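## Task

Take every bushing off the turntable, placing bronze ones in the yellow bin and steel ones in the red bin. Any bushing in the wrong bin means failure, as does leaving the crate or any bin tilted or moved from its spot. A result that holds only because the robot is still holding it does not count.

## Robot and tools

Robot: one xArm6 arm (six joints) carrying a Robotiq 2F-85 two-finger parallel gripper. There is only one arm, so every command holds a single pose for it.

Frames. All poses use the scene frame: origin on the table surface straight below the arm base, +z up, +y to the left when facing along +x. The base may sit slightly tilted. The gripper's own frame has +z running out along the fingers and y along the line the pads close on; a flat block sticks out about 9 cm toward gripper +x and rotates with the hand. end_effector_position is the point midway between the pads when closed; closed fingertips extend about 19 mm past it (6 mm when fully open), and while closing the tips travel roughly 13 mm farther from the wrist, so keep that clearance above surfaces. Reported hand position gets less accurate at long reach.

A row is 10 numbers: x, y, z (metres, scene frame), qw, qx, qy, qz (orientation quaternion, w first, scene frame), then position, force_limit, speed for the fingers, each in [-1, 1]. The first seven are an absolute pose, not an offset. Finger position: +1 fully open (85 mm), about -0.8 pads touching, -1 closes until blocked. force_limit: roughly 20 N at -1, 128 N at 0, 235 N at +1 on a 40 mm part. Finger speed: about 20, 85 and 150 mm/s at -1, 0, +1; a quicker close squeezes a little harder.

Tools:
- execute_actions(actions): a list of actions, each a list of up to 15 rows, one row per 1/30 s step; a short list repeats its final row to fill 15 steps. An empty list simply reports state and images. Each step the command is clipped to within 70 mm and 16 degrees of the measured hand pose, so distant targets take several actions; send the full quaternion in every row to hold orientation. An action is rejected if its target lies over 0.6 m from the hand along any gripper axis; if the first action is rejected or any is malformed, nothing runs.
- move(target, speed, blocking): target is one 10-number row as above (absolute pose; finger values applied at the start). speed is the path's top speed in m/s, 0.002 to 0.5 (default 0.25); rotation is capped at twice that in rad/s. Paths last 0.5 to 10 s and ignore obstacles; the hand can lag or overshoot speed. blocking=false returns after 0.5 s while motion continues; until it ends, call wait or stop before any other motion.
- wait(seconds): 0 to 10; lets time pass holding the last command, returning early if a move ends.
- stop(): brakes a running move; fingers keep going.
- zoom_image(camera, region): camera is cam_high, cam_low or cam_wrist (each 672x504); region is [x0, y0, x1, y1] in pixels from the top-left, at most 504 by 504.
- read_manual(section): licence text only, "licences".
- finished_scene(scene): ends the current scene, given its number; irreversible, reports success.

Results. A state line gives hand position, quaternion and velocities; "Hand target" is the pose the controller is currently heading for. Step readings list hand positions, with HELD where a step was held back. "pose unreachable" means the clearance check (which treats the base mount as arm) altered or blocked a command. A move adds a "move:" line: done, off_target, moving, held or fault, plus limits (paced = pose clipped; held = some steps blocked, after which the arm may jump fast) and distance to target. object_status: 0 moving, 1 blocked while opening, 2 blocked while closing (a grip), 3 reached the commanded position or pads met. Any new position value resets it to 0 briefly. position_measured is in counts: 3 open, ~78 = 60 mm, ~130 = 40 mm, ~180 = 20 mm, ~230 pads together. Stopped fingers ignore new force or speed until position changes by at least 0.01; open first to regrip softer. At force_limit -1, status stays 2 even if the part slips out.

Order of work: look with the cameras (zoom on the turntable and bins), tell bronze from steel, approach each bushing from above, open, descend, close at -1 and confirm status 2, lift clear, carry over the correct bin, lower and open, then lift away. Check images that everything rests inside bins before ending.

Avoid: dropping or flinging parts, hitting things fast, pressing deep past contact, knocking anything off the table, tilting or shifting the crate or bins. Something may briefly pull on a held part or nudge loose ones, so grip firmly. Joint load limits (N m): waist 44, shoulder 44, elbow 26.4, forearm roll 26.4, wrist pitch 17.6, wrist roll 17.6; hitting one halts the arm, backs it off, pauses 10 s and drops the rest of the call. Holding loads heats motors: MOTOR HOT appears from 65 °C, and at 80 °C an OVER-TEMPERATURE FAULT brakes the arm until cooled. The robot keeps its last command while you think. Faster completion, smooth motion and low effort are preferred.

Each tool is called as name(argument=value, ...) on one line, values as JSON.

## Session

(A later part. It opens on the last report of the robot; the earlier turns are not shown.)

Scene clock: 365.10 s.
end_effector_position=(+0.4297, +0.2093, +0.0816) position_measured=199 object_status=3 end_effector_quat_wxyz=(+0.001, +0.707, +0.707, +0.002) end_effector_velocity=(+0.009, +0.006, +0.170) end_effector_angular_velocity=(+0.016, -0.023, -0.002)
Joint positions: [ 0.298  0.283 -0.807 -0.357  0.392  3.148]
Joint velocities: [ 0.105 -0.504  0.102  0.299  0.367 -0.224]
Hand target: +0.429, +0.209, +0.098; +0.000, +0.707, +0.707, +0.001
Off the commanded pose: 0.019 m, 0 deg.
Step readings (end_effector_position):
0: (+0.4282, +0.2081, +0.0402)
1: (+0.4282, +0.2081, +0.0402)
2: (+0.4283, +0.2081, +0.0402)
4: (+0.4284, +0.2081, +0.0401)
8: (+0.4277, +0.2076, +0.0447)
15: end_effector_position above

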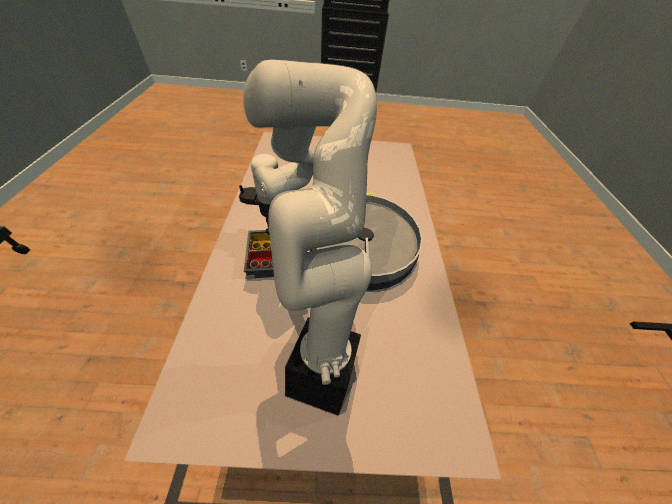

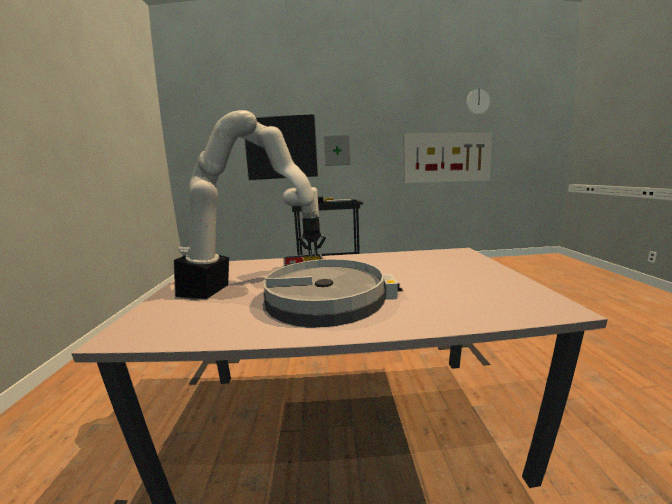

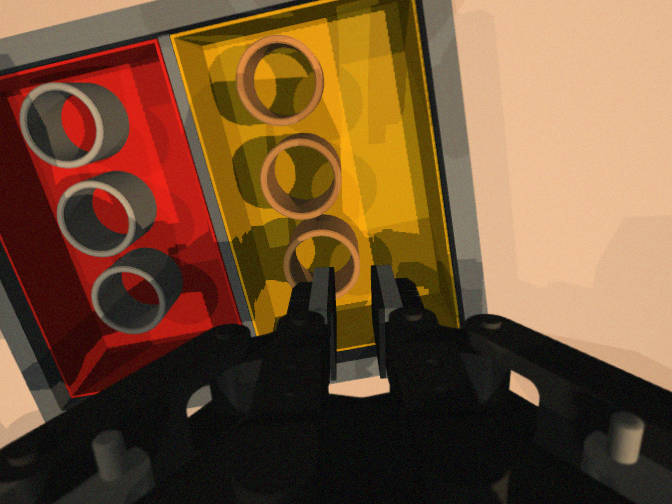

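zoom_image(camera="cam_high", region=[230, 180, 440, 300])

Region (230, 180, 440, 300) of cam_high's 672x504 image, scaled by 2.400, with more detail than that image has; it fills the top 288 rows of this view, and the rest is white.

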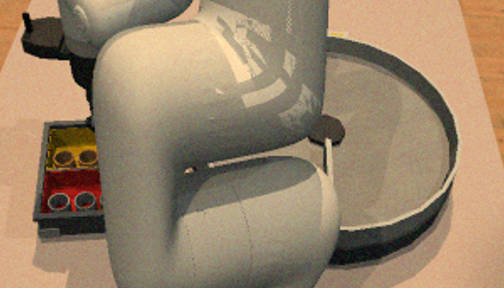

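finished_scene(scene=1)

The scene is finished: the task was done.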